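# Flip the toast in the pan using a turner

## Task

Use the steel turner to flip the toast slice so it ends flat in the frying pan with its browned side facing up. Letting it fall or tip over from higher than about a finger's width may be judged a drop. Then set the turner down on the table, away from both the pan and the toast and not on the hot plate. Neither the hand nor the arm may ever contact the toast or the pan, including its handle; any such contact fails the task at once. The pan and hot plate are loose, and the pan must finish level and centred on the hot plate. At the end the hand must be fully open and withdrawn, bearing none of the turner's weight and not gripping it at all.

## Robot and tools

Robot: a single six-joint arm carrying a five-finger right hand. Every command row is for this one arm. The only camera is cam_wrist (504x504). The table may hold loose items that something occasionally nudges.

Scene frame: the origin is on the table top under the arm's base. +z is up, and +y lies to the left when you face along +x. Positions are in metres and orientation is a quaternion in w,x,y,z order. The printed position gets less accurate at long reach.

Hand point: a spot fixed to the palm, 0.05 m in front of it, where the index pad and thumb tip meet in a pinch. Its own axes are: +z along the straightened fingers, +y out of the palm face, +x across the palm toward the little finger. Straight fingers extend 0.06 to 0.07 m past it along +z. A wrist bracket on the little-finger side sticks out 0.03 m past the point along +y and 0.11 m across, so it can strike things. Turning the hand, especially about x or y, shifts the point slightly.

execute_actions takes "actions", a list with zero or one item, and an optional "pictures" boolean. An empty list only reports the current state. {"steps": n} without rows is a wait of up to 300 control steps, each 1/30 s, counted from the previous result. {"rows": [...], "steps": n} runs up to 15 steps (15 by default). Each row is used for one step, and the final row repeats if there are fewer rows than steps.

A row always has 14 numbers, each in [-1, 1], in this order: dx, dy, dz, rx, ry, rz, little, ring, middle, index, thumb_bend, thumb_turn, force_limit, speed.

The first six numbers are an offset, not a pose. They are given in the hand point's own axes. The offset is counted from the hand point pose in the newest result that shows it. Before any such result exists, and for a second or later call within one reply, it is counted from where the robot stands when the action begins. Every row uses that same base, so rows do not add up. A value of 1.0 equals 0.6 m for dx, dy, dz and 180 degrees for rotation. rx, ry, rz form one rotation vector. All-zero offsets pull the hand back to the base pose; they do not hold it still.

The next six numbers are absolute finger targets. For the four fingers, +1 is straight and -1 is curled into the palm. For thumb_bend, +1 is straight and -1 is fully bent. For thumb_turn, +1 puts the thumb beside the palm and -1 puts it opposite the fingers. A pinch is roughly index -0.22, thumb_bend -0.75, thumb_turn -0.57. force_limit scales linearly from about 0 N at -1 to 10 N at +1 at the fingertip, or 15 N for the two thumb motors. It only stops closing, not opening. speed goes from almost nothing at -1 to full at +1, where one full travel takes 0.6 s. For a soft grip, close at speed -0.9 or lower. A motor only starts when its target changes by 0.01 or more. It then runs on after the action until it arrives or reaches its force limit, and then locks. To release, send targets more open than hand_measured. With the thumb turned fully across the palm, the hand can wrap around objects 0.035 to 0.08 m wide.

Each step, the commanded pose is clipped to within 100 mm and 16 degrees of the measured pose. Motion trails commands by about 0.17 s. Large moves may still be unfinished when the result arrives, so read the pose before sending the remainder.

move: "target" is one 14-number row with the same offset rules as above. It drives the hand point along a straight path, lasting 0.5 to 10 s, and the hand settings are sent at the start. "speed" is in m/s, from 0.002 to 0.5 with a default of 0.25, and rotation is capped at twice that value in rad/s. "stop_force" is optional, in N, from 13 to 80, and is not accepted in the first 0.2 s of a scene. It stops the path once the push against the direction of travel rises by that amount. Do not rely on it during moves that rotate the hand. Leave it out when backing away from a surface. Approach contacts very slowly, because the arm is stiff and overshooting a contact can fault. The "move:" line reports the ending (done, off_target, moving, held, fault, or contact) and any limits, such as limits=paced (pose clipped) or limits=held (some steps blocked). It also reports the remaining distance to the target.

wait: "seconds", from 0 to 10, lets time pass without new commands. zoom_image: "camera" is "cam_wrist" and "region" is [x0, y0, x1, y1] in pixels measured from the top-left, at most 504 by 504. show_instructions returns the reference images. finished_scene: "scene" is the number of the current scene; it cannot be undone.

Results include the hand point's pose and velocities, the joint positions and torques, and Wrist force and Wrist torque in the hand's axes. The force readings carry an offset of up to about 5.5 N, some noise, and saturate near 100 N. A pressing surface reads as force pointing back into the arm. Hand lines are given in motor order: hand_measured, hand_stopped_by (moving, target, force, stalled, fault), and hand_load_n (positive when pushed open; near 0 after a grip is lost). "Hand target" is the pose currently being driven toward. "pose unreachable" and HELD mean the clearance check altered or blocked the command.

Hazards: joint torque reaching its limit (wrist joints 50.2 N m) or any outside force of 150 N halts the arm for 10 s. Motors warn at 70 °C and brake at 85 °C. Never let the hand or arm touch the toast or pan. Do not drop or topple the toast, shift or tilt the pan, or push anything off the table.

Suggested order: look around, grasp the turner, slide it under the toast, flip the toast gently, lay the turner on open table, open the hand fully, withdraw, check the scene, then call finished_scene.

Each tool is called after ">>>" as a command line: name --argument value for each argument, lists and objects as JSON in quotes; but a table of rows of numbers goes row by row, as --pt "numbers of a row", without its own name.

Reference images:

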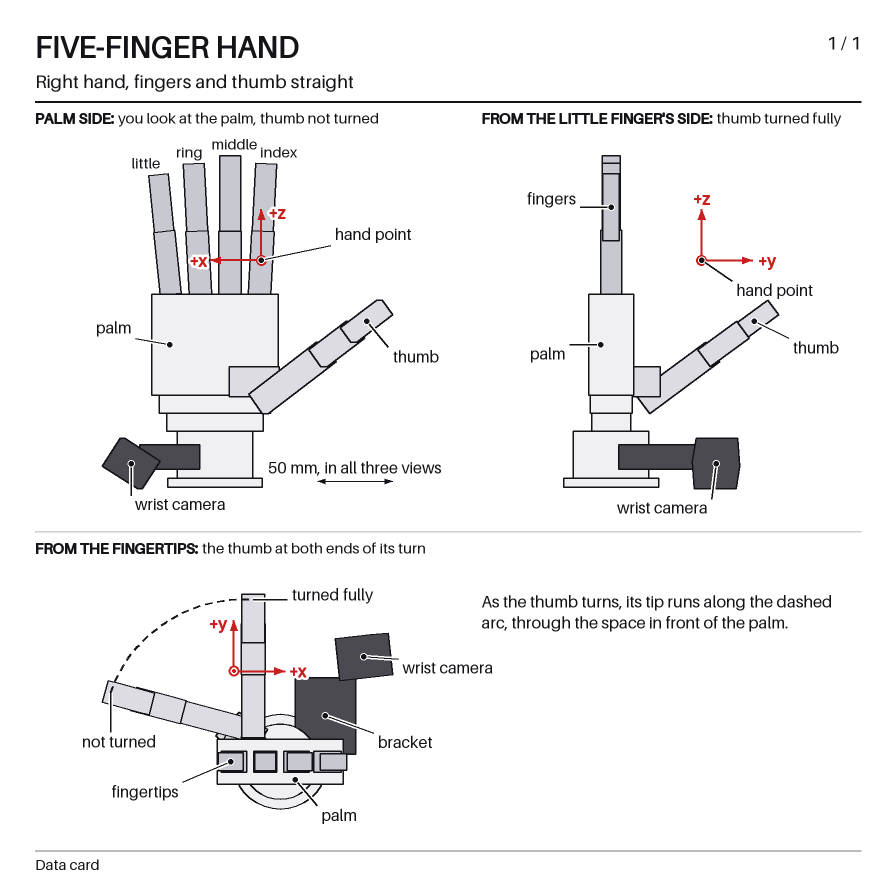

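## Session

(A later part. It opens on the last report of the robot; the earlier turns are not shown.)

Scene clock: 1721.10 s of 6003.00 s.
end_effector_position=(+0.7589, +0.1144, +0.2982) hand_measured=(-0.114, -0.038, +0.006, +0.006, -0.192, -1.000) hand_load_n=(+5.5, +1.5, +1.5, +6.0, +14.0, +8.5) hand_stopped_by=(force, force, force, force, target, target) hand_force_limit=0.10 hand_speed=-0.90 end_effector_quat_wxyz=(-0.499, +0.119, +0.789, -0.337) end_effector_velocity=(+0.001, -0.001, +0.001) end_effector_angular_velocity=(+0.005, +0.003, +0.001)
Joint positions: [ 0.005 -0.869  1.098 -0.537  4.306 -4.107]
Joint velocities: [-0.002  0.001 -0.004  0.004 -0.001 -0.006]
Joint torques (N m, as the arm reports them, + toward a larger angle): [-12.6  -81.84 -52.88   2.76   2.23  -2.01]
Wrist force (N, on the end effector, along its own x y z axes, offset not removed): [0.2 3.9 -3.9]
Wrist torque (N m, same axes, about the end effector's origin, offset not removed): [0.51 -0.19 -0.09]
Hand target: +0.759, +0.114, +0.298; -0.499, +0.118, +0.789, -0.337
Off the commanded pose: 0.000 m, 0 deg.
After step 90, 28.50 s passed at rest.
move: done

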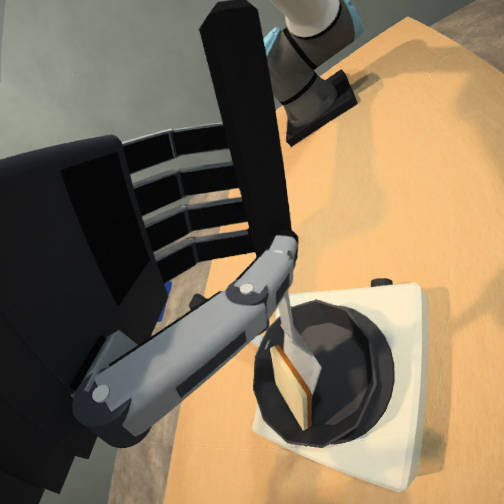

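>>> move --target '[-0.0079, -0.0264, -0.0091, -0.0015, 0.0095, -0.0261, -0.36, -0.36, -0.45, -0.45, -0.2, -1, 0.1, -0.9]' --speed 0.015

>>> move --target '[-0.0333, -0.0006, 0.0016, 0, 0, 0, -0.36, -0.36, -0.45, -0.45, -0.2, -1, 0.1, -0.9]' --speed 0.006

>>> zoom_image --camera "cam_wrist" --region '[190, 270, 420, 500]'

Scene clock: 1733.57 s of 6003.00 s.
end_effector_position=(+0.7681, +0.1025, +0.3065) hand_measured=(-0.114, -0.038, +0.006, +0.006, -0.192, -1.000) hand_load_n=(+5.5, +1.5, +1.5, +6.0, +14.0, +8.5) hand_stopped_by=(force, force, force, force, target, target) hand_force_limit=0.10 hand_speed=-0.90 end_effector_quat_wxyz=(-0.524, +0.093, +0.787, -0.313) end_effector_velocity=(+0.001, -0.002, +0.001) end_effector_angular_velocity=(+0.005, +0.003, +0.001)
Joint positions: [-0.016 -0.842  1.049 -0.493  4.305 -4.185]
Joint velocities: [-0.002  0.001 -0.004  0.004 -0.001 -0.007]
Joint torques (N m, as the arm reports them, + toward a larger angle): [-14.66 -84.47 -52.61   3.09  -2.53  -1.87]
Wrist force (N, on the end effector, along its own x y z axes, offset not removed): [-0.3 7.9 0.7]
Wrist torque (N m, same axes, about the end effector's origin, offset not removed): [1.04 -0.17 -0.03]
Hand target: +0.768, +0.102, +0.307; -0.524, +0.092, +0.787, -0.313
Off the commanded pose: 0.000 m, 0 deg.
After step 90, 6.37 s passed at rest.
move: done

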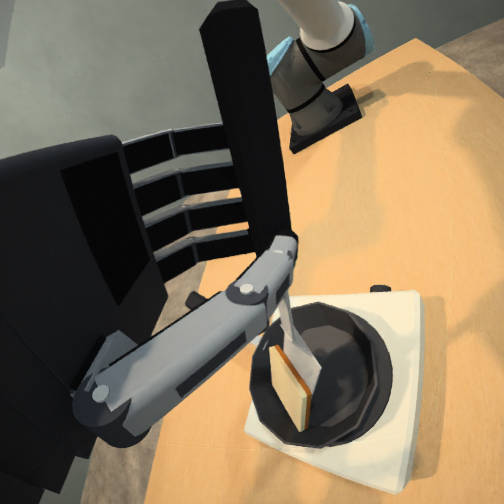

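Scene clock: 1737.13 s of 6003.00 s.
end_effector_position=(+0.7759, +0.0924, +0.2913) hand_measured=(-0.114, -0.038, +0.006, +0.006, -0.192, -1.000) hand_load_n=(+5.5, +1.5, +1.5, +6.0, +14.0, +8.5) hand_stopped_by=(force, force, force, force, target, target) hand_force_limit=0.10 hand_speed=-0.90 end_effector_quat_wxyz=(-0.524, +0.093, +0.787, -0.313) end_effector_velocity=(+0.000, -0.001, -0.001) end_effector_angular_velocity=(+0.000, +0.000, +0.000)
Joint positions: [-0.026 -0.825  1.047 -0.509  4.296 -4.188]
Joint velocities: [-0.001  0.001 -0.    -0.001 -0.001 -0.   ]
Joint torques (N m, as the arm reports them, + toward a larger angle): [-12.85 -84.69 -52.99  -0.98  -2.55  -1.8 ]
Wrist force (N, on the end effector, along its own x y z axes, offset not removed): [-1.0 6.0 -0.6]
Wrist torque (N m, same axes, about the end effector's origin, offset not removed): [0.77 -0.03 -0.08]
Hand target: +0.776, +0.092, +0.291; -0.524, +0.093, +0.787, -0.313
Off the commanded pose: 0.000 m, 0 deg.
move: done

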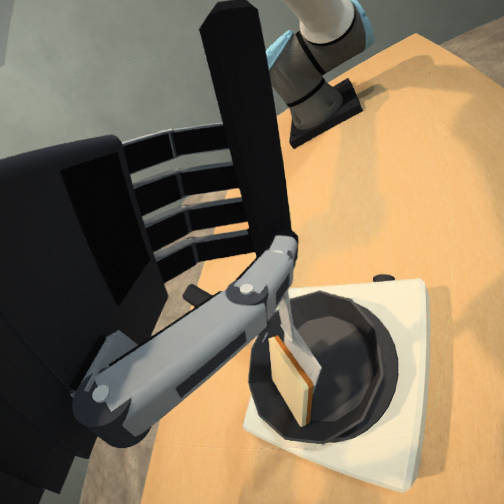

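Region (190, 270, 420, 500) of cam_wrist's 504x504 image, scaled by 2.191, with more detail than that image has.

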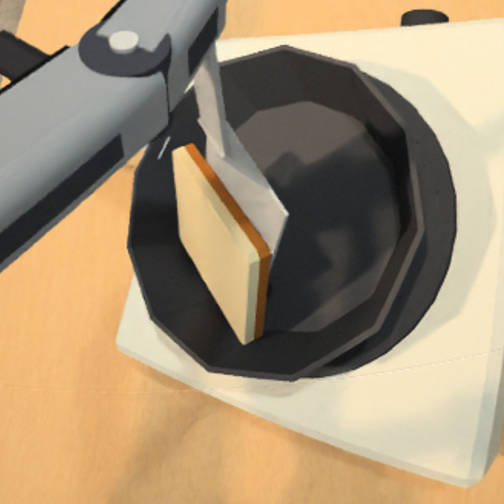

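>>> move --target '[-0.0166, -0.0003, 0.0008, 0, 0, 0, -0.36, -0.36, -0.45, -0.45, -0.2, -1, 0.1, -0.9]' --speed 0.006

>>> zoom_image --camera "cam_wrist" --region '[190, 270, 420, 500]'

Scene clock: 1749.20 s of 6003.00 s.
end_effector_position=(+0.7797, +0.0875, +0.2838) hand_measured=(-0.114, -0.038, +0.006, +0.006, -0.192, -1.000) hand_load_n=(+5.5, +1.5, +1.5, +6.0, +14.0, +8.5) hand_stopped_by=(force, force, force, force, target, target) hand_force_limit=0.10 hand_speed=-0.90 end_effector_quat_wxyz=(-0.524, +0.093, +0.787, -0.313) end_effector_velocity=(+0.000, -0.000, -0.002) end_effector_angular_velocity=(+0.000, +0.002, -0.000)
Joint positions: [-0.03  -0.816  1.045 -0.517  4.291 -4.189]
Joint velocities: [-0.     0.002 -0.    -0.001 -0.    -0.   ]
Joint torques (N m, as the arm reports them, + toward a larger angle): [-13.84 -87.41 -52.64  -0.97  -2.74  -1.92]
Wrist force (N, on the end effector, along its own x y z axes, offset not removed): [-6.1 4.4 -1.2]
Wrist torque (N m, same axes, about the end effector's origin, offset not removed): [0.58 0.61 -0.31]
Hand target: +0.780, +0.087, +0.284; -0.524, +0.093, +0.787, -0.313
Off the commanded pose: 0.000 m, 0 deg.
After step 90, 7.20 s passed at rest.
move: done

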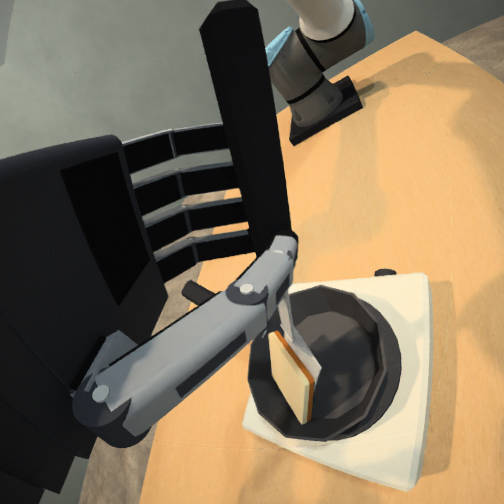

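Region (190, 270, 420, 500) of cam_wrist's 504x504 image, scaled by 2.191, with more detail than that image has.

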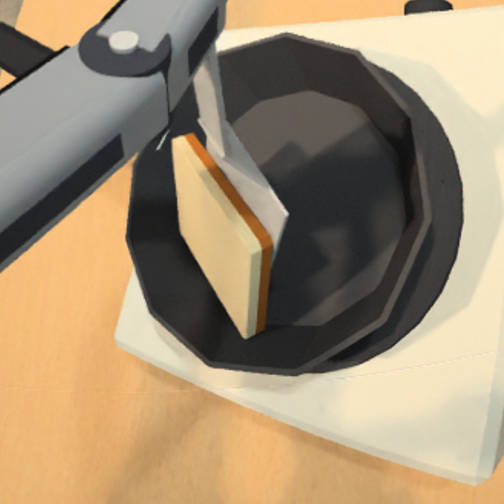

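>>> move --target '[-0.0191, -0.0621, -0.0215, -0.0029, 0.019, -0.0522, -0.36, -0.36, -0.45, -0.45, -0.2, -1, 0.1, -0.9]' --speed 0.015

>>> zoom_image --camera "cam_wrist" --region '[190, 270, 420, 500]'

Scene clock: 1764.00 s of 6003.00 s.
end_effector_position=(+0.8027, +0.0579, +0.3001) hand_measured=(-0.114, -0.038, +0.006, +0.006, -0.192, -1.000) hand_load_n=(+5.5, +1.5, +1.5, +6.0, +14.0, +8.5) hand_stopped_by=(force, force, force, force, target, target) hand_force_limit=0.10 hand_speed=-0.90 end_effector_quat_wxyz=(-0.570, +0.040, +0.777, -0.263) end_effector_velocity=(+0.001, +0.000, +0.000) end_effector_angular_velocity=(+0.006, +0.006, -0.001)
Joint positions: [-0.074 -0.748  0.923 -0.414  4.283 -4.342]
Joint velocities: [-0.001  0.003 -0.005  0.005  0.001 -0.006]
Joint torques (N m, as the arm reports them, + toward a larger angle): [-11.52 -92.12 -52.18   3.3   -2.63  -1.81]
Wrist force (N, on the end effector, along its own x y z axes, offset not removed): [3.7 2.8 -0.1]
Wrist torque (N m, same axes, about the end effector's origin, offset not removed): [0.34 -0.82 0.03]
Hand target: +0.803, +0.058, +0.300; -0.571, +0.040, +0.777, -0.263
Off the commanded pose: 0.000 m, 0 deg.
After step 90, 5.77 s passed at rest.
move: done

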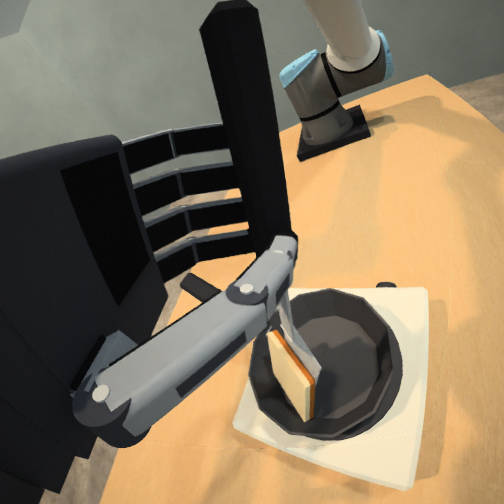

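Region (190, 270, 420, 500) of cam_wrist's 504x504 image, scaled by 2.191, with more detail than that image has.

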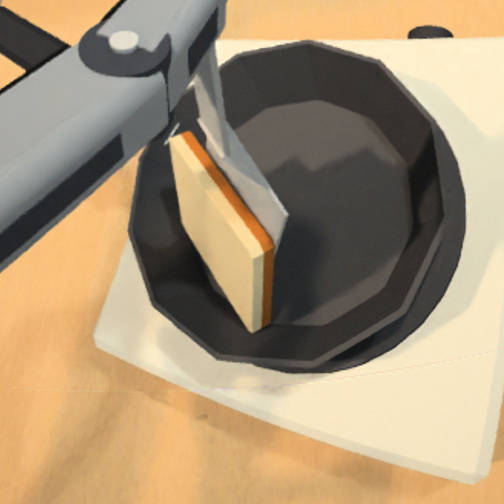

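>>> move --target '[-0.0191, -0.0621, -0.0215, -0.0029, 0.019, -0.0522, -0.36, -0.36, -0.45, -0.45, -0.2, -1, 0.1, -0.9]' --speed 0.015

>>> zoom_image --camera "cam_wrist" --region '[190, 270, 420, 500]'

Scene clock: 1774.77 s of 6003.00 s.
end_effector_position=(+0.8270, +0.0266, +0.3096) hand_measured=(-0.114, -0.038, +0.006, +0.006, -0.192, -1.000) hand_load_n=(+5.5, +1.5, +1.5, +6.0, +14.0, +8.5) hand_stopped_by=(force, force, force, force, target, target) hand_force_limit=0.10 hand_speed=-0.90 end_effector_quat_wxyz=(-0.612, -0.013, +0.762, -0.211) end_effector_velocity=(+0.001, -0.002, -0.000) end_effector_angular_velocity=(+0.006, +0.004, +0.000)
Joint positions: [-0.114 -0.663  0.785 -0.305  4.27  -4.49 ]
Joint velocities: [-0.002  0.004 -0.006  0.004 -0.001 -0.006]
Joint torques (N m, as the arm reports them, + toward a larger angle): [-16.27 -95.91 -53.22   3.16  -2.56  -1.75]
Wrist force (N, on the end effector, along its own x y z axes, offset not removed): [-0.1 1.0 -2.1]
Wrist torque (N m, same axes, about the end effector's origin, offset not removed): [0.19 -0.13 -0.21]
Hand target: +0.827, +0.026, +0.310; -0.613, -0.013, +0.762, -0.211
Off the commanded pose: 0.000 m, 0 deg.
After step 90, 1.73 s passed at rest.
move: done

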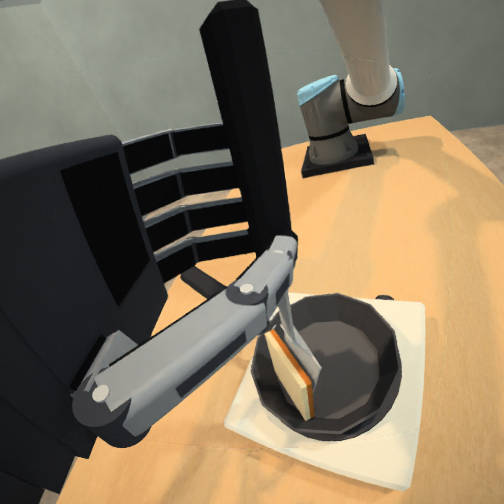

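Region (190, 270, 420, 500) of cam_wrist's 504x504 image, scaled by 2.191, with more detail than that image has.

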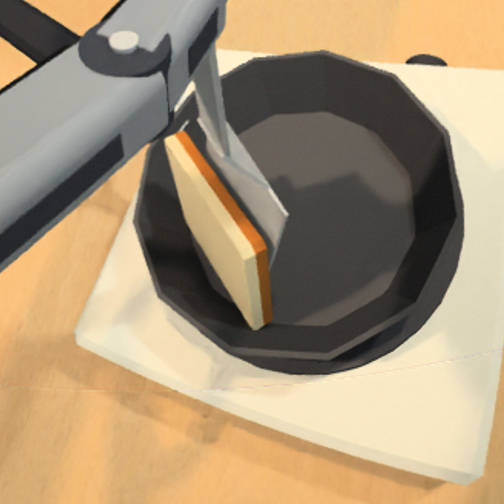

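>>> move --target '[-0.01, -0.0352, -0.0122, -0.0017, 0.0114, -0.0313, -0.36, -0.36, -0.45, -0.45, -0.2, -1, 0.1, -0.9]' --speed 0.01

>>> zoom_image --camera "cam_wrist" --region '[190, 270, 420, 500]'

Scene clock: 1792.97 s of 6003.00 s.
end_effector_position=(+0.8411, +0.0085, +0.3115) hand_measured=(-0.114, -0.038, +0.006, +0.006, -0.192, -1.000) hand_load_n=(+5.5, +1.5, +1.5, +6.0, +14.0, +8.5) hand_stopped_by=(force, force, force, force, target, target) hand_force_limit=0.10 hand_speed=-0.90 end_effector_quat_wxyz=(+0.636, +0.045, -0.750, +0.179) end_effector_velocity=(+0.001, -0.001, +0.000) end_effector_angular_velocity=(+0.003, +0.001, -0.000)
Joint positions: [-0.135 -0.605  0.697 -0.239  4.261 -4.575]
Joint velocities: [-0.001  0.002 -0.004  0.002 -0.    -0.004]
Joint torques (N m, as the arm reports them, + toward a larger angle): [-12.67 -96.21 -52.41   3.68  -2.45  -2.33]
Wrist force (N, on the end effector, along its own x y z axes, offset not removed): [2.1 2.3 -0.7]
Wrist torque (N m, same axes, about the end effector's origin, offset not removed): [0.45 -0.54 0.03]
Hand target: +0.841, +0.008, +0.312; +0.636, +0.045, -0.750, +0.179
Off the commanded pose: 0.000 m, 0 deg.
After step 90, 9.77 s passed at rest.
move: done

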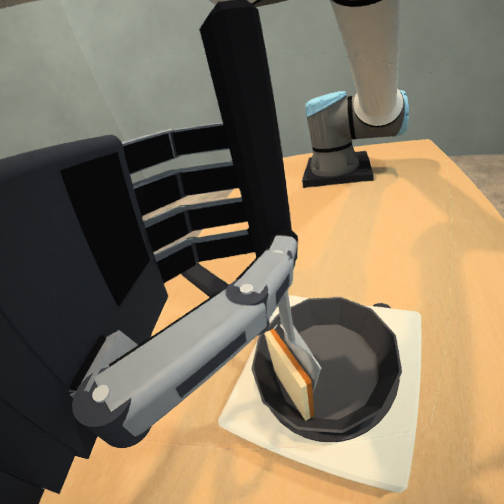

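Region (190, 270, 420, 500) of cam_wrist's 504x504 image, scaled by 2.191, with more detail than that image has.

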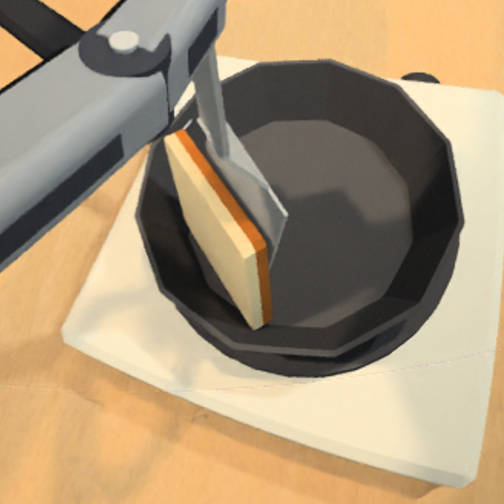

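>>> move --target '[0.0497, -0.004, -0.0042, 0, 0, 0, -0.36, -0.36, -0.45, -0.45, -0.2, -1, 0.1, -0.9]' --speed 0.008

>>> zoom_image --camera "cam_wrist" --region '[190, 270, 420, 500]'

Scene clock: 1809.17 s of 6003.00 s.
end_effector_position=(+0.8386, +0.0118, +0.3410) hand_measured=(-0.114, -0.038, +0.006, +0.006, -0.192, -1.000) hand_load_n=(+5.5, +1.5, +1.5, +6.0, +14.0, +8.5) hand_stopped_by=(force, force, force, force, target, target) hand_force_limit=0.10 hand_speed=-0.90 end_effector_quat_wxyz=(+0.636, +0.045, -0.750, +0.179) end_effector_velocity=(+0.000, +0.000, +0.001) end_effector_angular_velocity=(-0.000, +0.001, +0.001)
Joint positions: [-0.132 -0.617  0.667 -0.197  4.264 -4.575]
Joint velocities: [ 0.     0.    -0.002  0.003 -0.001  0.   ]
Joint torques (N m, as the arm reports them, + toward a larger angle): [   9.16 -125.34  -52.79    4.07    2.19    1.83]
Wrist force (N, on the end effector, along its own x y z axes, offset not removed): [0.2 5.0 -1.5]
Wrist torque (N m, same axes, about the end effector's origin, offset not removed): [0.87 -0.34 0.08]
Hand target: +0.839, +0.012, +0.341; +0.636, +0.045, -0.750, +0.179
Off the commanded pose: 0.000 m, 0 deg.
After step 90, 9.23 s passed at rest.
move: done

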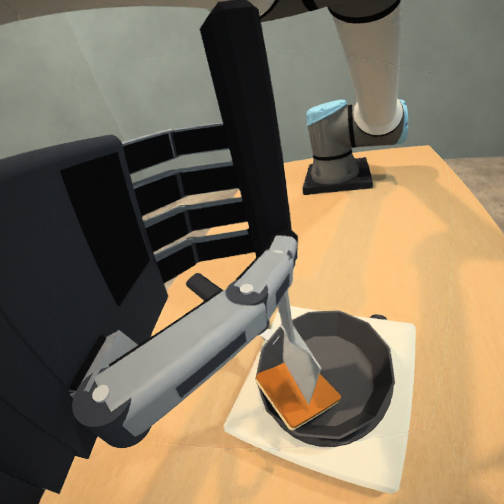

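Region (190, 270, 420, 500) of cam_wrist's 504x504 image, scaled by 2.191, with more detail than that image has.

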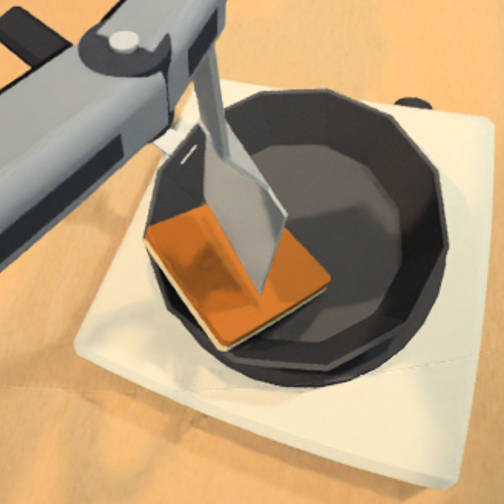

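>>> move --target '[0.0142, 0.2664, 0.0961, 0.0081, -0.0531, 0.146, -0.36, -0.36, -0.45, -0.45, -0.2, -1, 0.1, -0.9]' --speed 0.05

>>> zoom_image --camera "cam_wrist" --region '[170, 250, 420, 500]'

Scene clock: 1847.83 s of 6003.00 s.
end_effector_position=(+0.7363, +0.1433, +0.3087) hand_measured=(-0.114, -0.038, +0.006, +0.006, -0.192, -1.000) hand_load_n=(+5.5, +1.5, +1.5, +6.0, +14.0, +8.5) hand_stopped_by=(force, force, force, force, target, target) hand_force_limit=0.10 hand_speed=-0.90 end_effector_quat_wxyz=(-0.514, +0.103, +0.788, -0.323) end_effector_velocity=(-0.002, +0.002, -0.000) end_effector_angular_velocity=(-0.006, -0.005, +0.002)
Joint positions: [ 0.03  -0.892  1.125 -0.524  4.341 -4.141]
Joint velocities: [ 0.003 -0.003  0.005 -0.004 -0.     0.007]
Joint torques (N m, as the arm reports them, + toward a larger angle): [  10.02 -107.31  -36.44   -0.31    2.12    1.62]
Wrist force (N, on the end effector, along its own x y z axes, offset not removed): [-0.6 8.8 -0.2]
Wrist torque (N m, same axes, about the end effector's origin, offset not removed): [1.15 0.02 -0.02]
Hand target: +0.736, +0.144, +0.309; -0.514, +0.104, +0.788, -0.324
Off the commanded pose: 0.001 m, 0 deg.
After step 90, 30.40 s passed at rest.
move: done

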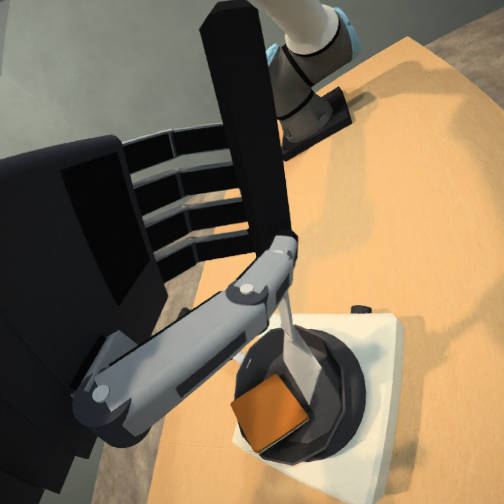

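Region (170, 250, 420, 500) of cam_wrist's 504x504 image, scaled by 2.016, with more detail than that image has.

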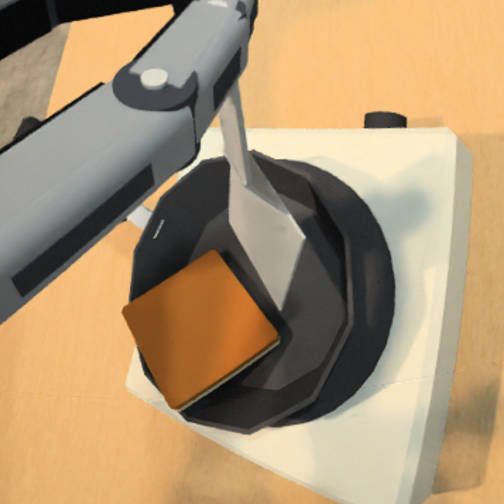

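>>> move --target '[-0.0371, 0.0308, 0.0133, 0, 0, 0, -0.36, -0.36, -0.45, -0.45, -0.2, -1, 0.1, -0.9]' --speed 0.02

>>> zoom_image --camera "cam_wrist" --region '[170, 250, 420, 500]'

Scene clock: 1854.57 s of 6003.00 s.
end_effector_position=(+0.7362, +0.1433, +0.2790) hand_measured=(-0.114, -0.038, +0.006, +0.006, -0.192, -1.000) hand_load_n=(+5.5, +1.5, +1.5, +6.0, +14.0, +8.5) hand_stopped_by=(force, force, force, force, target, target) hand_force_limit=0.10 hand_speed=-0.90 end_effector_quat_wxyz=(-0.514, +0.103, +0.788, -0.323) end_effector_velocity=(-0.000, -0.001, -0.002) end_effector_angular_velocity=(+0.000, -0.001, -0.002)
Joint positions: [ 0.03  -0.879  1.156 -0.568  4.341 -4.141]
Joint velocities: [-0.001  0.     0.003 -0.004  0.001  0.   ]
Joint torques (N m, as the arm reports them, + toward a larger angle): [  9.62 -80.06 -35.9   -1.06   1.97  -1.86]
Wrist force (N, on the end effector, along its own x y z axes, offset not removed): [4.0 3.1 -0.7]
Wrist torque (N m, same axes, about the end effector's origin, offset not removed): [0.37 -0.61 0.12]
Hand target: +0.736, +0.143, +0.279; -0.514, +0.103, +0.788, -0.323
Off the commanded pose: 0.000 m, 0 deg.
After step 90, 1.93 s passed at rest.
move: done

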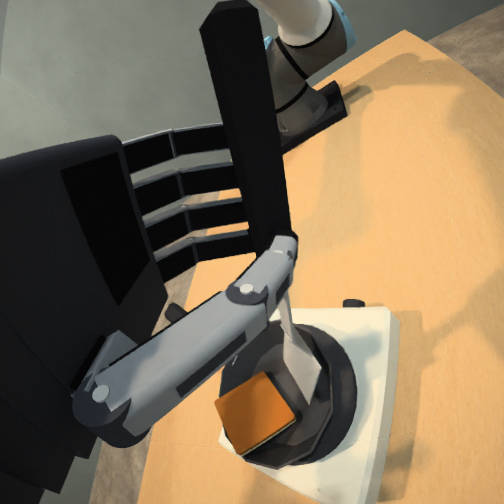

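Region (170, 250, 420, 500) of cam_wrist's 504x504 image, scaled by 2.016, with more detail than that image has.

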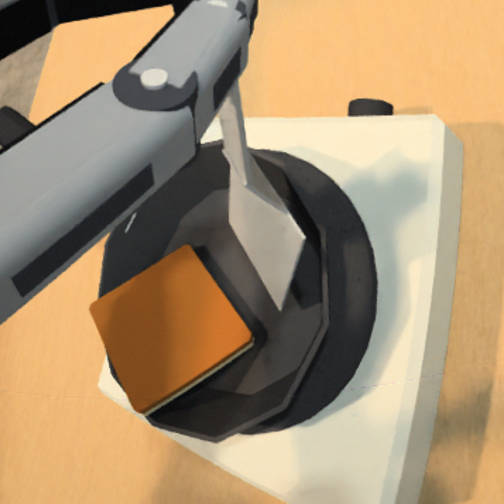

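>>> move --target '[-0.0151, 0.0606, 0.0229, 0.0035, -0.0228, 0.0626, -0.36, -0.36, -0.45, -0.45, -0.2, -1, 0.1, -0.9]' --speed 0.025

>>> zoom_image --camera "cam_wrist" --region '[170, 250, 420, 500]'

Scene clock: 1868.63 s of 6003.00 s.
end_effector_position=(+0.7222, +0.1612, +0.2466) hand_measured=(-0.114, -0.038, +0.006, +0.006, -0.192, -1.000) hand_load_n=(+5.5, +1.5, +1.5, +6.0, +14.0, +8.5) hand_stopped_by=(force, force, force, force, target, target) hand_force_limit=0.10 hand_speed=-0.90 end_effector_quat_wxyz=(-0.452, +0.165, +0.790, -0.380) end_effector_velocity=(-0.001, +0.001, -0.001) end_effector_angular_velocity=(-0.010, -0.006, +0.001)
Joint positions: [ 0.074 -0.913  1.25  -0.675  4.331 -3.95 ]
Joint velocities: [ 0.003 -0.002  0.005 -0.004 -0.001  0.011]
Joint torques (N m, as the arm reports them, + toward a larger angle): [   9.09 -107.01  -33.65   -0.81   -2.58    1.8 ]
Wrist force (N, on the end effector, along its own x y z axes, offset not removed): [2.6 4.4 -1.4]
Wrist torque (N m, same axes, about the end effector's origin, offset not removed): [0.51 -0.39 0.07]
Hand target: +0.722, +0.161, +0.246; -0.452, +0.166, +0.790, -0.380
Off the commanded pose: 0.000 m, 0 deg.
After step 90, 6.63 s passed at rest.
move: done

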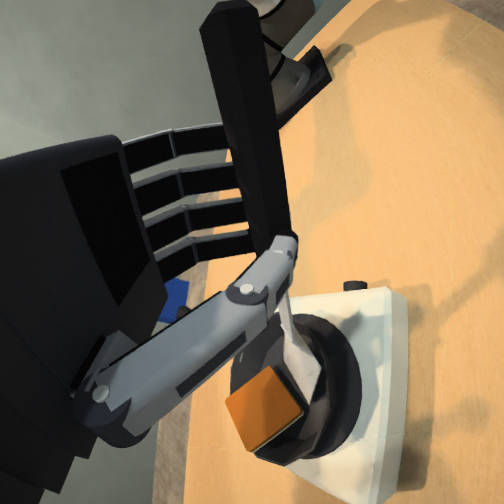

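Region (170, 250, 420, 500) of cam_wrist's 504x504 image, scaled by 2.016, with more detail than that image has.

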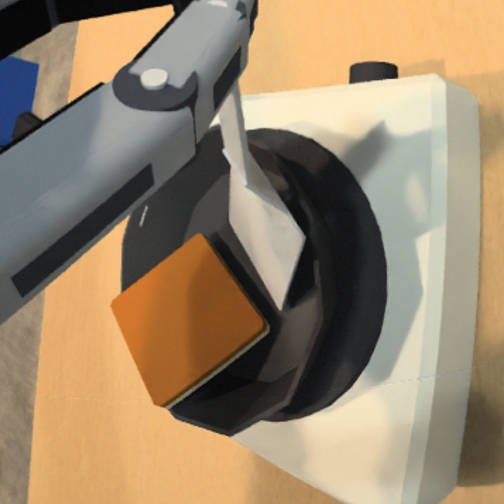

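>>> move --target '[-0.0044, 0.0056, 0.0023, 0, 0, 0, -0.36, -0.36, -0.45, -0.45, -0.2, -1, 0.1, -0.9]' --speed 0.004

Scene clock: 1874.00 s of 6003.00 s.
end_effector_position=(+0.7222, +0.1612, +0.2422) hand_measured=(-0.114, -0.038, +0.006, +0.006, -0.192, -1.000) hand_load_n=(+5.5, +1.5, +1.5, +6.0, +14.0, +8.5) hand_stopped_by=(force, force, force, force, target, target) hand_force_limit=0.10 hand_speed=-0.90 end_effector_quat_wxyz=(-0.452, +0.165, +0.790, -0.380) end_effector_velocity=(-0.000, +0.001, -0.001) end_effector_angular_velocity=(+0.001, +0.001, -0.002)
Joint positions: [ 0.074 -0.911  1.254 -0.682  4.331 -3.95 ]
Joint velocities: [ 0.     0.001  0.001 -0.001  0.002 -0.001]
Joint torques (N m, as the arm reports them, + toward a larger angle): [-13.06 -78.9  -34.33  -1.12   2.14  -1.84]
Wrist force (N, on the end effector, along its own x y z axes, offset not removed): [-0.7 6.6 -0.9]
Wrist torque (N m, same axes, about the end effector's origin, offset not removed): [0.94 0.07 -0.04]
Hand target: +0.722, +0.161, +0.242; -0.452, +0.165, +0.790, -0.380
Off the commanded pose: 0.000 m, 0 deg.
After step 90, 1.07 s passed at rest.
move: done

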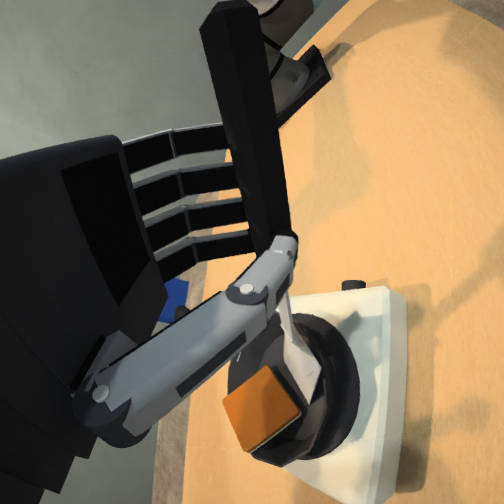

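>>> move --target '[-0.0024, 0.0031, 0.0013, 0, 0, 0, -0.36, -0.36, -0.45, -0.45, -0.2, -1, 0.1, -0.9]' --speed 0.003

Scene clock: 1877.13 s of 6003.00 s.
end_effector_position=(+0.7221, +0.1612, +0.2398) hand_measured=(-0.114, -0.038, +0.006, +0.006, -0.192, -1.000) hand_load_n=(+6.0, +2.0, +1.5, +6.0, +13.5, +8.5) hand_stopped_by=(force, force, force, force, target, target) hand_force_limit=0.10 hand_speed=-0.90 end_effector_quat_wxyz=(-0.452, +0.165, +0.790, -0.380) end_effector_velocity=(+0.000, +0.000, -0.001) end_effector_angular_velocity=(-0.001, -0.000, +0.001)
Joint positions: [ 0.074 -0.909  1.256 -0.685  4.331 -3.95 ]
Joint velocities: [ 0.001  0.001  0.001 -0.002 -0.001  0.   ]
Joint torques (N m, as the arm reports them, + toward a larger angle): [  5.26 -77.27 -33.87  -1.17   2.06   1.81]
Wrist force (N, on the end effector, along its own x y z axes, offset not removed): [-4.8 4.3 -2.0]
Wrist torque (N m, same axes, about the end effector's origin, offset not removed): [0.69 0.74 -0.22]
Hand target: +0.722, +0.161, +0.240; -0.452, +0.165, +0.790, -0.380
Off the commanded pose: 0.000 m, 0 deg.
move: done

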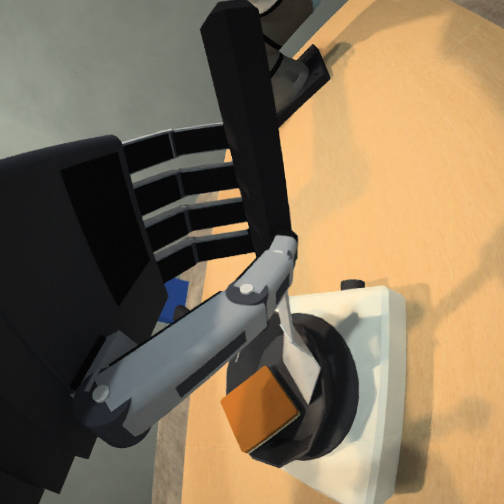

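>>> move --target '[-0.0264, -0.0195, -0.0057, 0, 0, 0, -0.36, -0.36, -0.45, -0.45, -0.2, -1, 0.1, -0.9]' --speed 0.008

>>> zoom_image --camera "cam_wrist" --region '[170, 250, 420, 500]'

Scene clock: 1885.27 s of 6003.00 s.
end_effector_position=(+0.7343, +0.1456, +0.2402) hand_measured=(-0.114, -0.038, +0.006, +0.006, -0.192, -1.000) hand_load_n=(+6.0, +2.0, +1.5, +6.0, +14.0, +8.5) hand_stopped_by=(force, force, force, force, target, target) hand_force_limit=0.10 hand_speed=-0.90 end_effector_quat_wxyz=(-0.452, +0.165, +0.790, -0.380) end_effector_velocity=(+0.002, -0.002, -0.000) end_effector_angular_velocity=(+0.000, -0.003, -0.000)
Joint positions: [ 0.057 -0.897  1.234 -0.679  4.315 -3.956]
Joint velocities: [-0.002  0.001 -0.002 -0.002 -0.001 -0.001]
Joint torques (N m, as the arm reports them, + toward a larger angle): [-15.79 -77.46 -51.65   2.64  -2.21  -1.95]
Wrist force (N, on the end effector, along its own x y z axes, offset not removed): [-0.5 3.1 -1.8]
Wrist torque (N m, same axes, about the end effector's origin, offset not removed): [0.33 -0.05 -0.20]
Hand target: +0.734, +0.145, +0.240; -0.452, +0.165, +0.790, -0.380
Off the commanded pose: 0.000 m, 0 deg.
After step 90, 2.40 s passed at rest.
move: done

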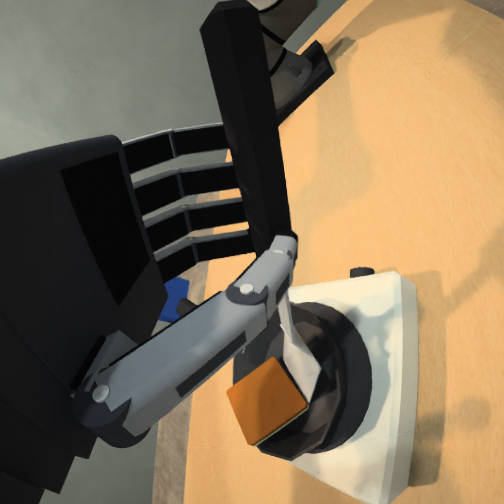

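Region (170, 250, 420, 500) of cam_wrist's 504x504 image, scaled by 2.016, with more detail than that image has.

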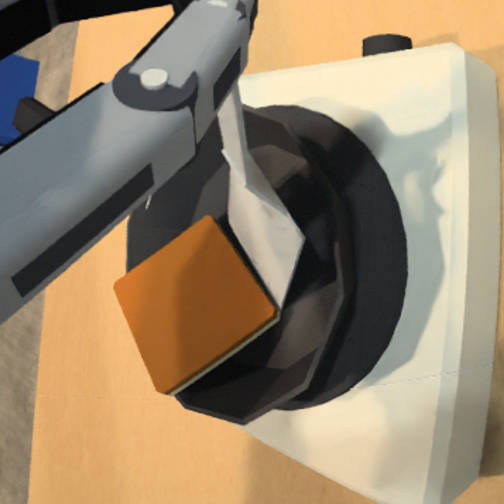

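>>> move --target '[0.0092, 0.0588, 0.0209, 0.0029, -0.019, 0.0522, -0.36, -0.36, -0.45, -0.45, -0.2, -1, 0.1, -0.9]' --speed 0.02

>>> zoom_image --camera "cam_wrist" --region '[170, 250, 420, 500]'

Scene clock: 1895.93 s of 6003.00 s.
end_effector_position=(+0.7180, +0.1664, +0.2135) hand_measured=(-0.114, -0.038, +0.006, +0.006, -0.192, -1.000) hand_load_n=(+6.0, +2.0, +1.5, +6.0, +14.0, +8.5) hand_stopped_by=(force, force, force, force, target, target) hand_force_limit=0.10 hand_speed=-0.90 end_effector_quat_wxyz=(-0.397, +0.216, +0.785, -0.423) end_effector_velocity=(-0.001, +0.001, -0.002) end_effector_angular_velocity=(-0.008, -0.005, +0.002)
Joint positions: [ 0.104 -0.922  1.315 -0.763  4.309 -3.79 ]
Joint velocities: [ 0.003 -0.     0.004 -0.004 -0.002  0.009]
Joint torques (N m, as the arm reports them, + toward a larger angle): [   6.57 -105.57  -33.67   -1.05   -2.62    1.83]
Wrist force (N, on the end effector, along its own x y z axes, offset not removed): [1.5 5.8 1.3]
Wrist torque (N m, same axes, about the end effector's origin, offset not removed): [0.72 -0.48 0.02]
Hand target: +0.718, +0.167, +0.213; -0.396, +0.216, +0.785, -0.424
Off the commanded pose: 0.000 m, 0 deg.
After step 90, 3.07 s passed at rest.
move: done

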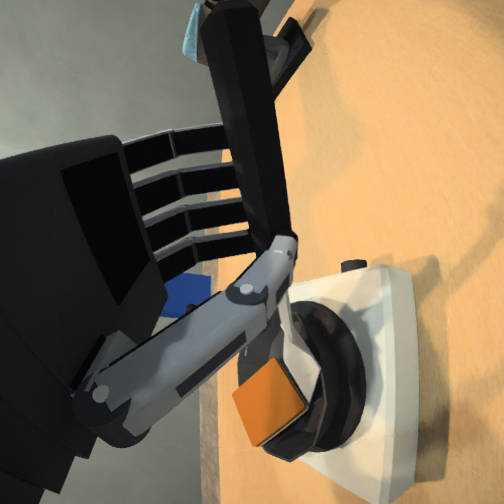

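Region (170, 250, 420, 500) of cam_wrist's 504x504 image, scaled by 2.016, with more detail than that image has.

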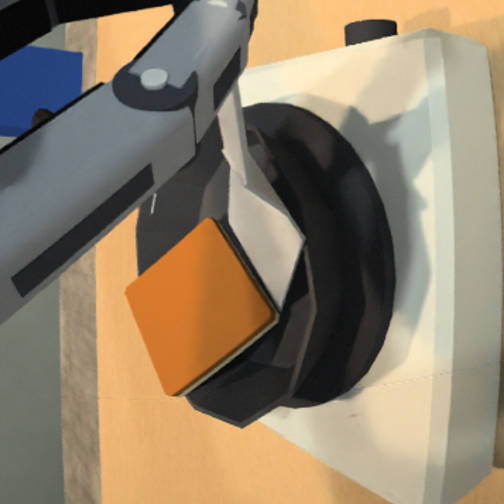

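>>> move --target '[-0.0374, -0.0178, -0.0044, 0, 0, 0, -0.36, -0.36, -0.45, -0.45, -0.2, -1, 0.1, -0.9]' --speed 0.006

>>> zoom_image --camera "cam_wrist" --region '[170, 250, 420, 500]'

Scene clock: 1905.53 s of 6003.00 s.
end_effector_position=(+0.7333, +0.1469, +0.2134) hand_measured=(-0.114, -0.038, +0.006, +0.006, -0.192, -1.000) hand_load_n=(+6.0, +2.0, +1.5, +6.0, +14.0, +8.5) hand_stopped_by=(force, force, force, force, target, target) hand_force_limit=0.10 hand_speed=-0.90 end_effector_quat_wxyz=(-0.397, +0.216, +0.785, -0.423) end_effector_velocity=(+0.000, -0.001, -0.000) end_effector_angular_velocity=(-0.000, +0.002, +0.000)
Joint positions: [ 0.081 -0.907  1.292 -0.758  4.288 -3.799]
Joint velocities: [-0.001  0.002 -0.002  0.002 -0.001 -0.001]
Joint torques (N m, as the arm reports them, + toward a larger angle): [-14.55 -75.79 -51.14   2.43  -2.45  -1.94]
Wrist force (N, on the end effector, along its own x y z axes, offset not removed): [0.2 3.7 0.6]
Wrist torque (N m, same axes, about the end effector's origin, offset not removed): [0.37 -0.06 -0.09]
Hand target: +0.733, +0.147, +0.213; -0.397, +0.216, +0.785, -0.423
Off the commanded pose: 0.000 m, 0 deg.
After step 90, 2.20 s passed at rest.
move: done

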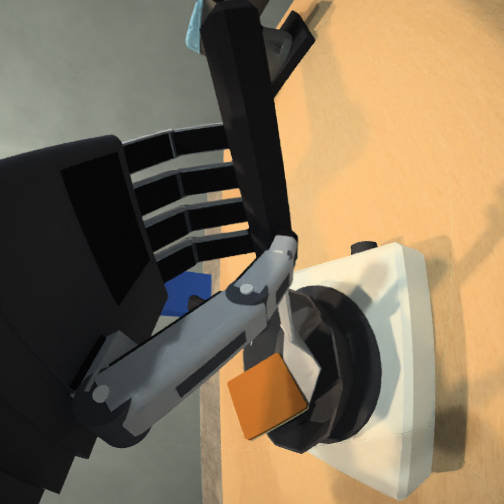

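Region (170, 250, 420, 500) of cam_wrist's 504x504 image, scaled by 2.016, with more detail than that image has.

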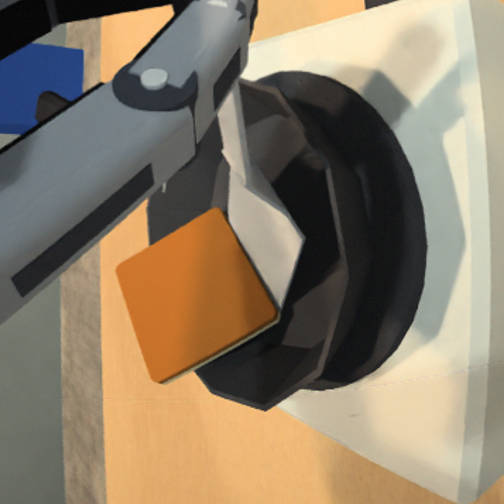

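>>> move --target '[-0.018, -0.0086, -0.0021, 0, 0, 0, -0.36, -0.36, -0.45, -0.45, -0.2, -1, 0.1, -0.9]' --speed 0.005

>>> zoom_image --camera "cam_wrist" --region '[170, 250, 420, 500]'

Scene clock: 1914.40 s of 6003.00 s.
end_effector_position=(+0.7406, +0.1375, +0.2133) hand_measured=(-0.114, -0.038, +0.006, +0.006, -0.192, -1.000) hand_load_n=(+6.0, +2.0, +1.5, +6.0, +14.0, +8.5) hand_stopped_by=(force, force, force, force, target, target) hand_force_limit=0.10 hand_speed=-0.90 end_effector_quat_wxyz=(-0.397, +0.216, +0.785, -0.423) end_effector_velocity=(+0.001, -0.002, +0.000) end_effector_angular_velocity=(-0.001, +0.001, +0.000)
Joint positions: [ 0.071 -0.9    1.28  -0.755  4.278 -3.803]
Joint velocities: [-0.002  0.001 -0.001  0.001 -0.002 -0.   ]
Joint torques (N m, as the arm reports them, + toward a larger angle): [-12.13 -76.16 -50.16   2.56  -2.78  -1.83]
Wrist force (N, on the end effector, along its own x y z axes, offset not removed): [0.4 1.3 -3.9]
Wrist torque (N m, same axes, about the end effector's origin, offset not removed): [0.28 0.18 -0.12]
Hand target: +0.741, +0.137, +0.213; -0.397, +0.216, +0.785, -0.423
Off the commanded pose: 0.000 m, 0 deg.
After step 90, 3.27 s passed at rest.
move: done

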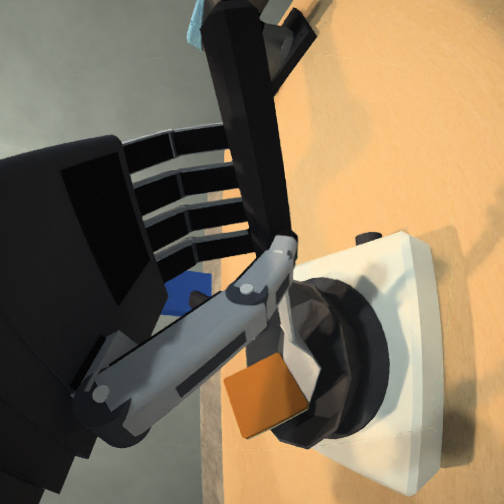

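Region (170, 250, 420, 500) of cam_wrist's 504x504 image, scaled by 2.016, with more detail than that image has.

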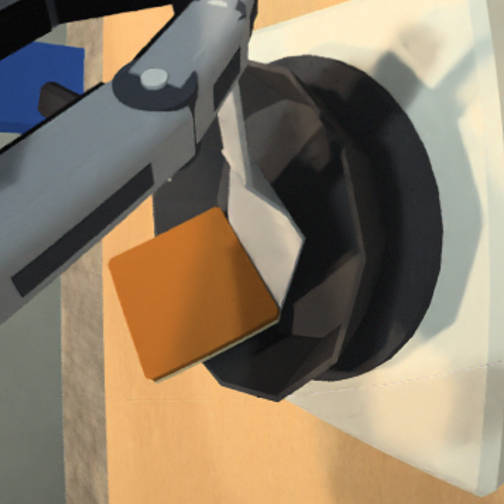

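>>> move --target '[-0.0105, -0.005, -0.0012, 0, 0, 0, -0.36, -0.36, -0.45, -0.45, -0.2, -1, 0.1, -0.9]' --speed 0.004

>>> zoom_image --camera "cam_wrist" --region '[170, 250, 420, 500]'

Scene clock: 1920.27 s of 6003.00 s.
end_effector_position=(+0.7448, +0.1320, +0.2133) hand_measured=(-0.114, -0.038, +0.006, +0.006, -0.192, -1.000) hand_load_n=(+6.0, +2.0, +1.5, +6.0, +14.0, +8.5) hand_stopped_by=(force, force, force, force, target, target) hand_force_limit=0.10 hand_speed=-0.90 end_effector_quat_wxyz=(-0.397, +0.216, +0.785, -0.423) end_effector_velocity=(-0.000, -0.001, +0.001) end_effector_angular_velocity=(-0.001, +0.003, +0.002)
Joint positions: [ 0.065 -0.896  1.273 -0.753  4.272 -3.805]
Joint velocities: [-0.001  0.    -0.001  0.004 -0.002 -0.   ]
Joint torques (N m, as the arm reports them, + toward a larger angle): [-13.49 -79.26 -50.32   2.35  -2.33  -1.68]
Wrist force (N, on the end effector, along its own x y z axes, offset not removed): [1.2 6.7 0.5]
Wrist torque (N m, same axes, about the end effector's origin, offset not removed): [0.79 -0.19 0.07]
Hand target: +0.745, +0.132, +0.213; -0.397, +0.216, +0.785, -0.423
Off the commanded pose: 0.000 m, 0 deg.
After step 90, 0.93 s passed at rest.
move: done

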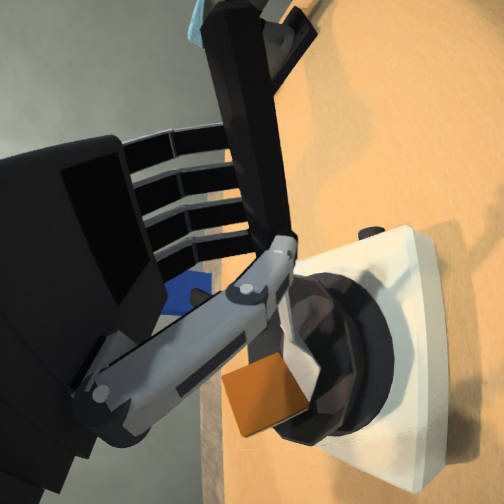

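Region (170, 250, 420, 500) of cam_wrist's 504x504 image, scaled by 2.016, with more detail than that image has.

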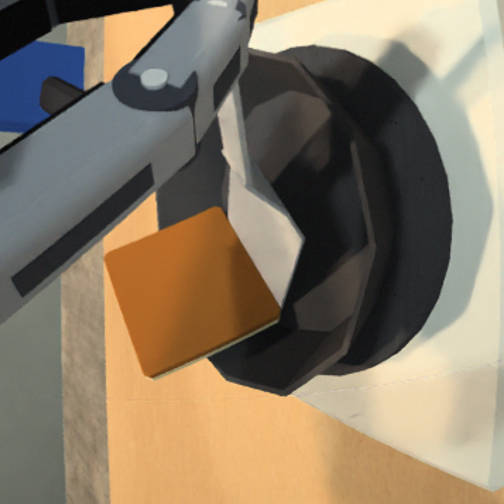

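>>> move --target '[-0.0075, -0.0036, -0.0009, 0, 0, 0, -0.36, -0.36, -0.45, -0.45, -0.2, -1, 0.1, -0.9]' --speed 0.003

>>> zoom_image --camera "cam_wrist" --region '[170, 250, 420, 500]'

Scene clock: 1925.87 s of 6003.00 s.
end_effector_position=(+0.7478, +0.1281, +0.2133) hand_measured=(-0.114, -0.038, +0.006, +0.006, -0.192, -1.000) hand_load_n=(+6.0, +2.0, +1.5, +6.0, +13.5, +8.5) hand_stopped_by=(force, force, force, force, target, target) hand_force_limit=0.10 hand_speed=-0.90 end_effector_quat_wxyz=(-0.397, +0.216, +0.785, -0.423) end_effector_velocity=(+0.000, +0.000, +0.000) end_effector_angular_velocity=(+0.000, +0.000, +0.000)
Joint positions: [ 0.061 -0.893  1.268 -0.752  4.268 -3.807]
Joint velocities: [ 0.     0.    -0.001  0.001  0.    -0.   ]
Joint torques (N m, as the arm reports them, + toward a larger angle): [-13.45 -80.36 -50.33   2.42  -2.99  -1.92]
Wrist force (N, on the end effector, along its own x y z axes, offset not removed): [2.8 6.1 -1.2]
Wrist torque (N m, same axes, about the end effector's origin, offset not removed): [0.89 -0.34 0.05]
Hand target: +0.748, +0.128, +0.213; -0.397, +0.216, +0.785, -0.423
Off the commanded pose: 0.000 m, 0 deg.
After step 90, 0.73 s passed at rest.
move: done

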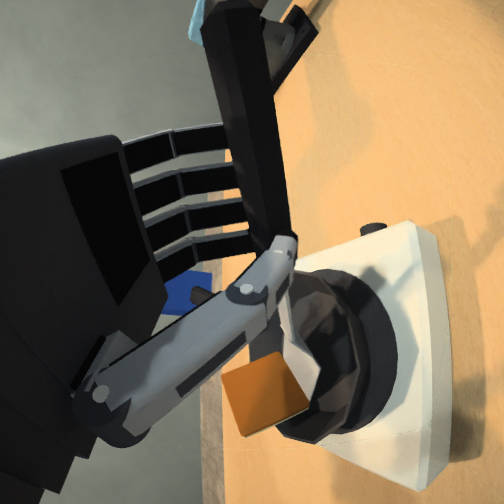

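Region (170, 250, 420, 500) of cam_wrist's 504x504 image, scaled by 2.016, with more detail than that image has.

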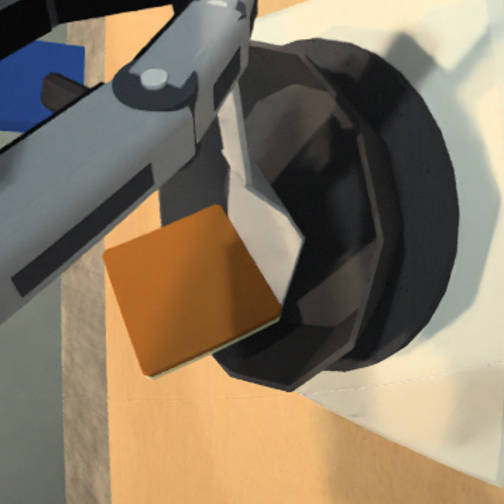

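>>> zoom_image --camera "cam_wrist" --region '[250, 330, 350, 430]'

Region (250, 330, 350, 430) of cam_wrist's 504x504 image, scaled by 5.040, with more detail than that image has.

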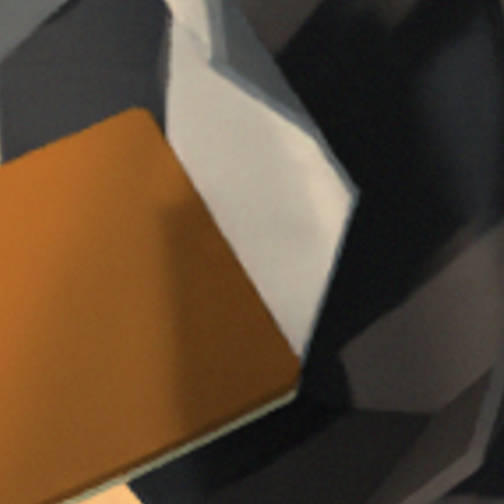

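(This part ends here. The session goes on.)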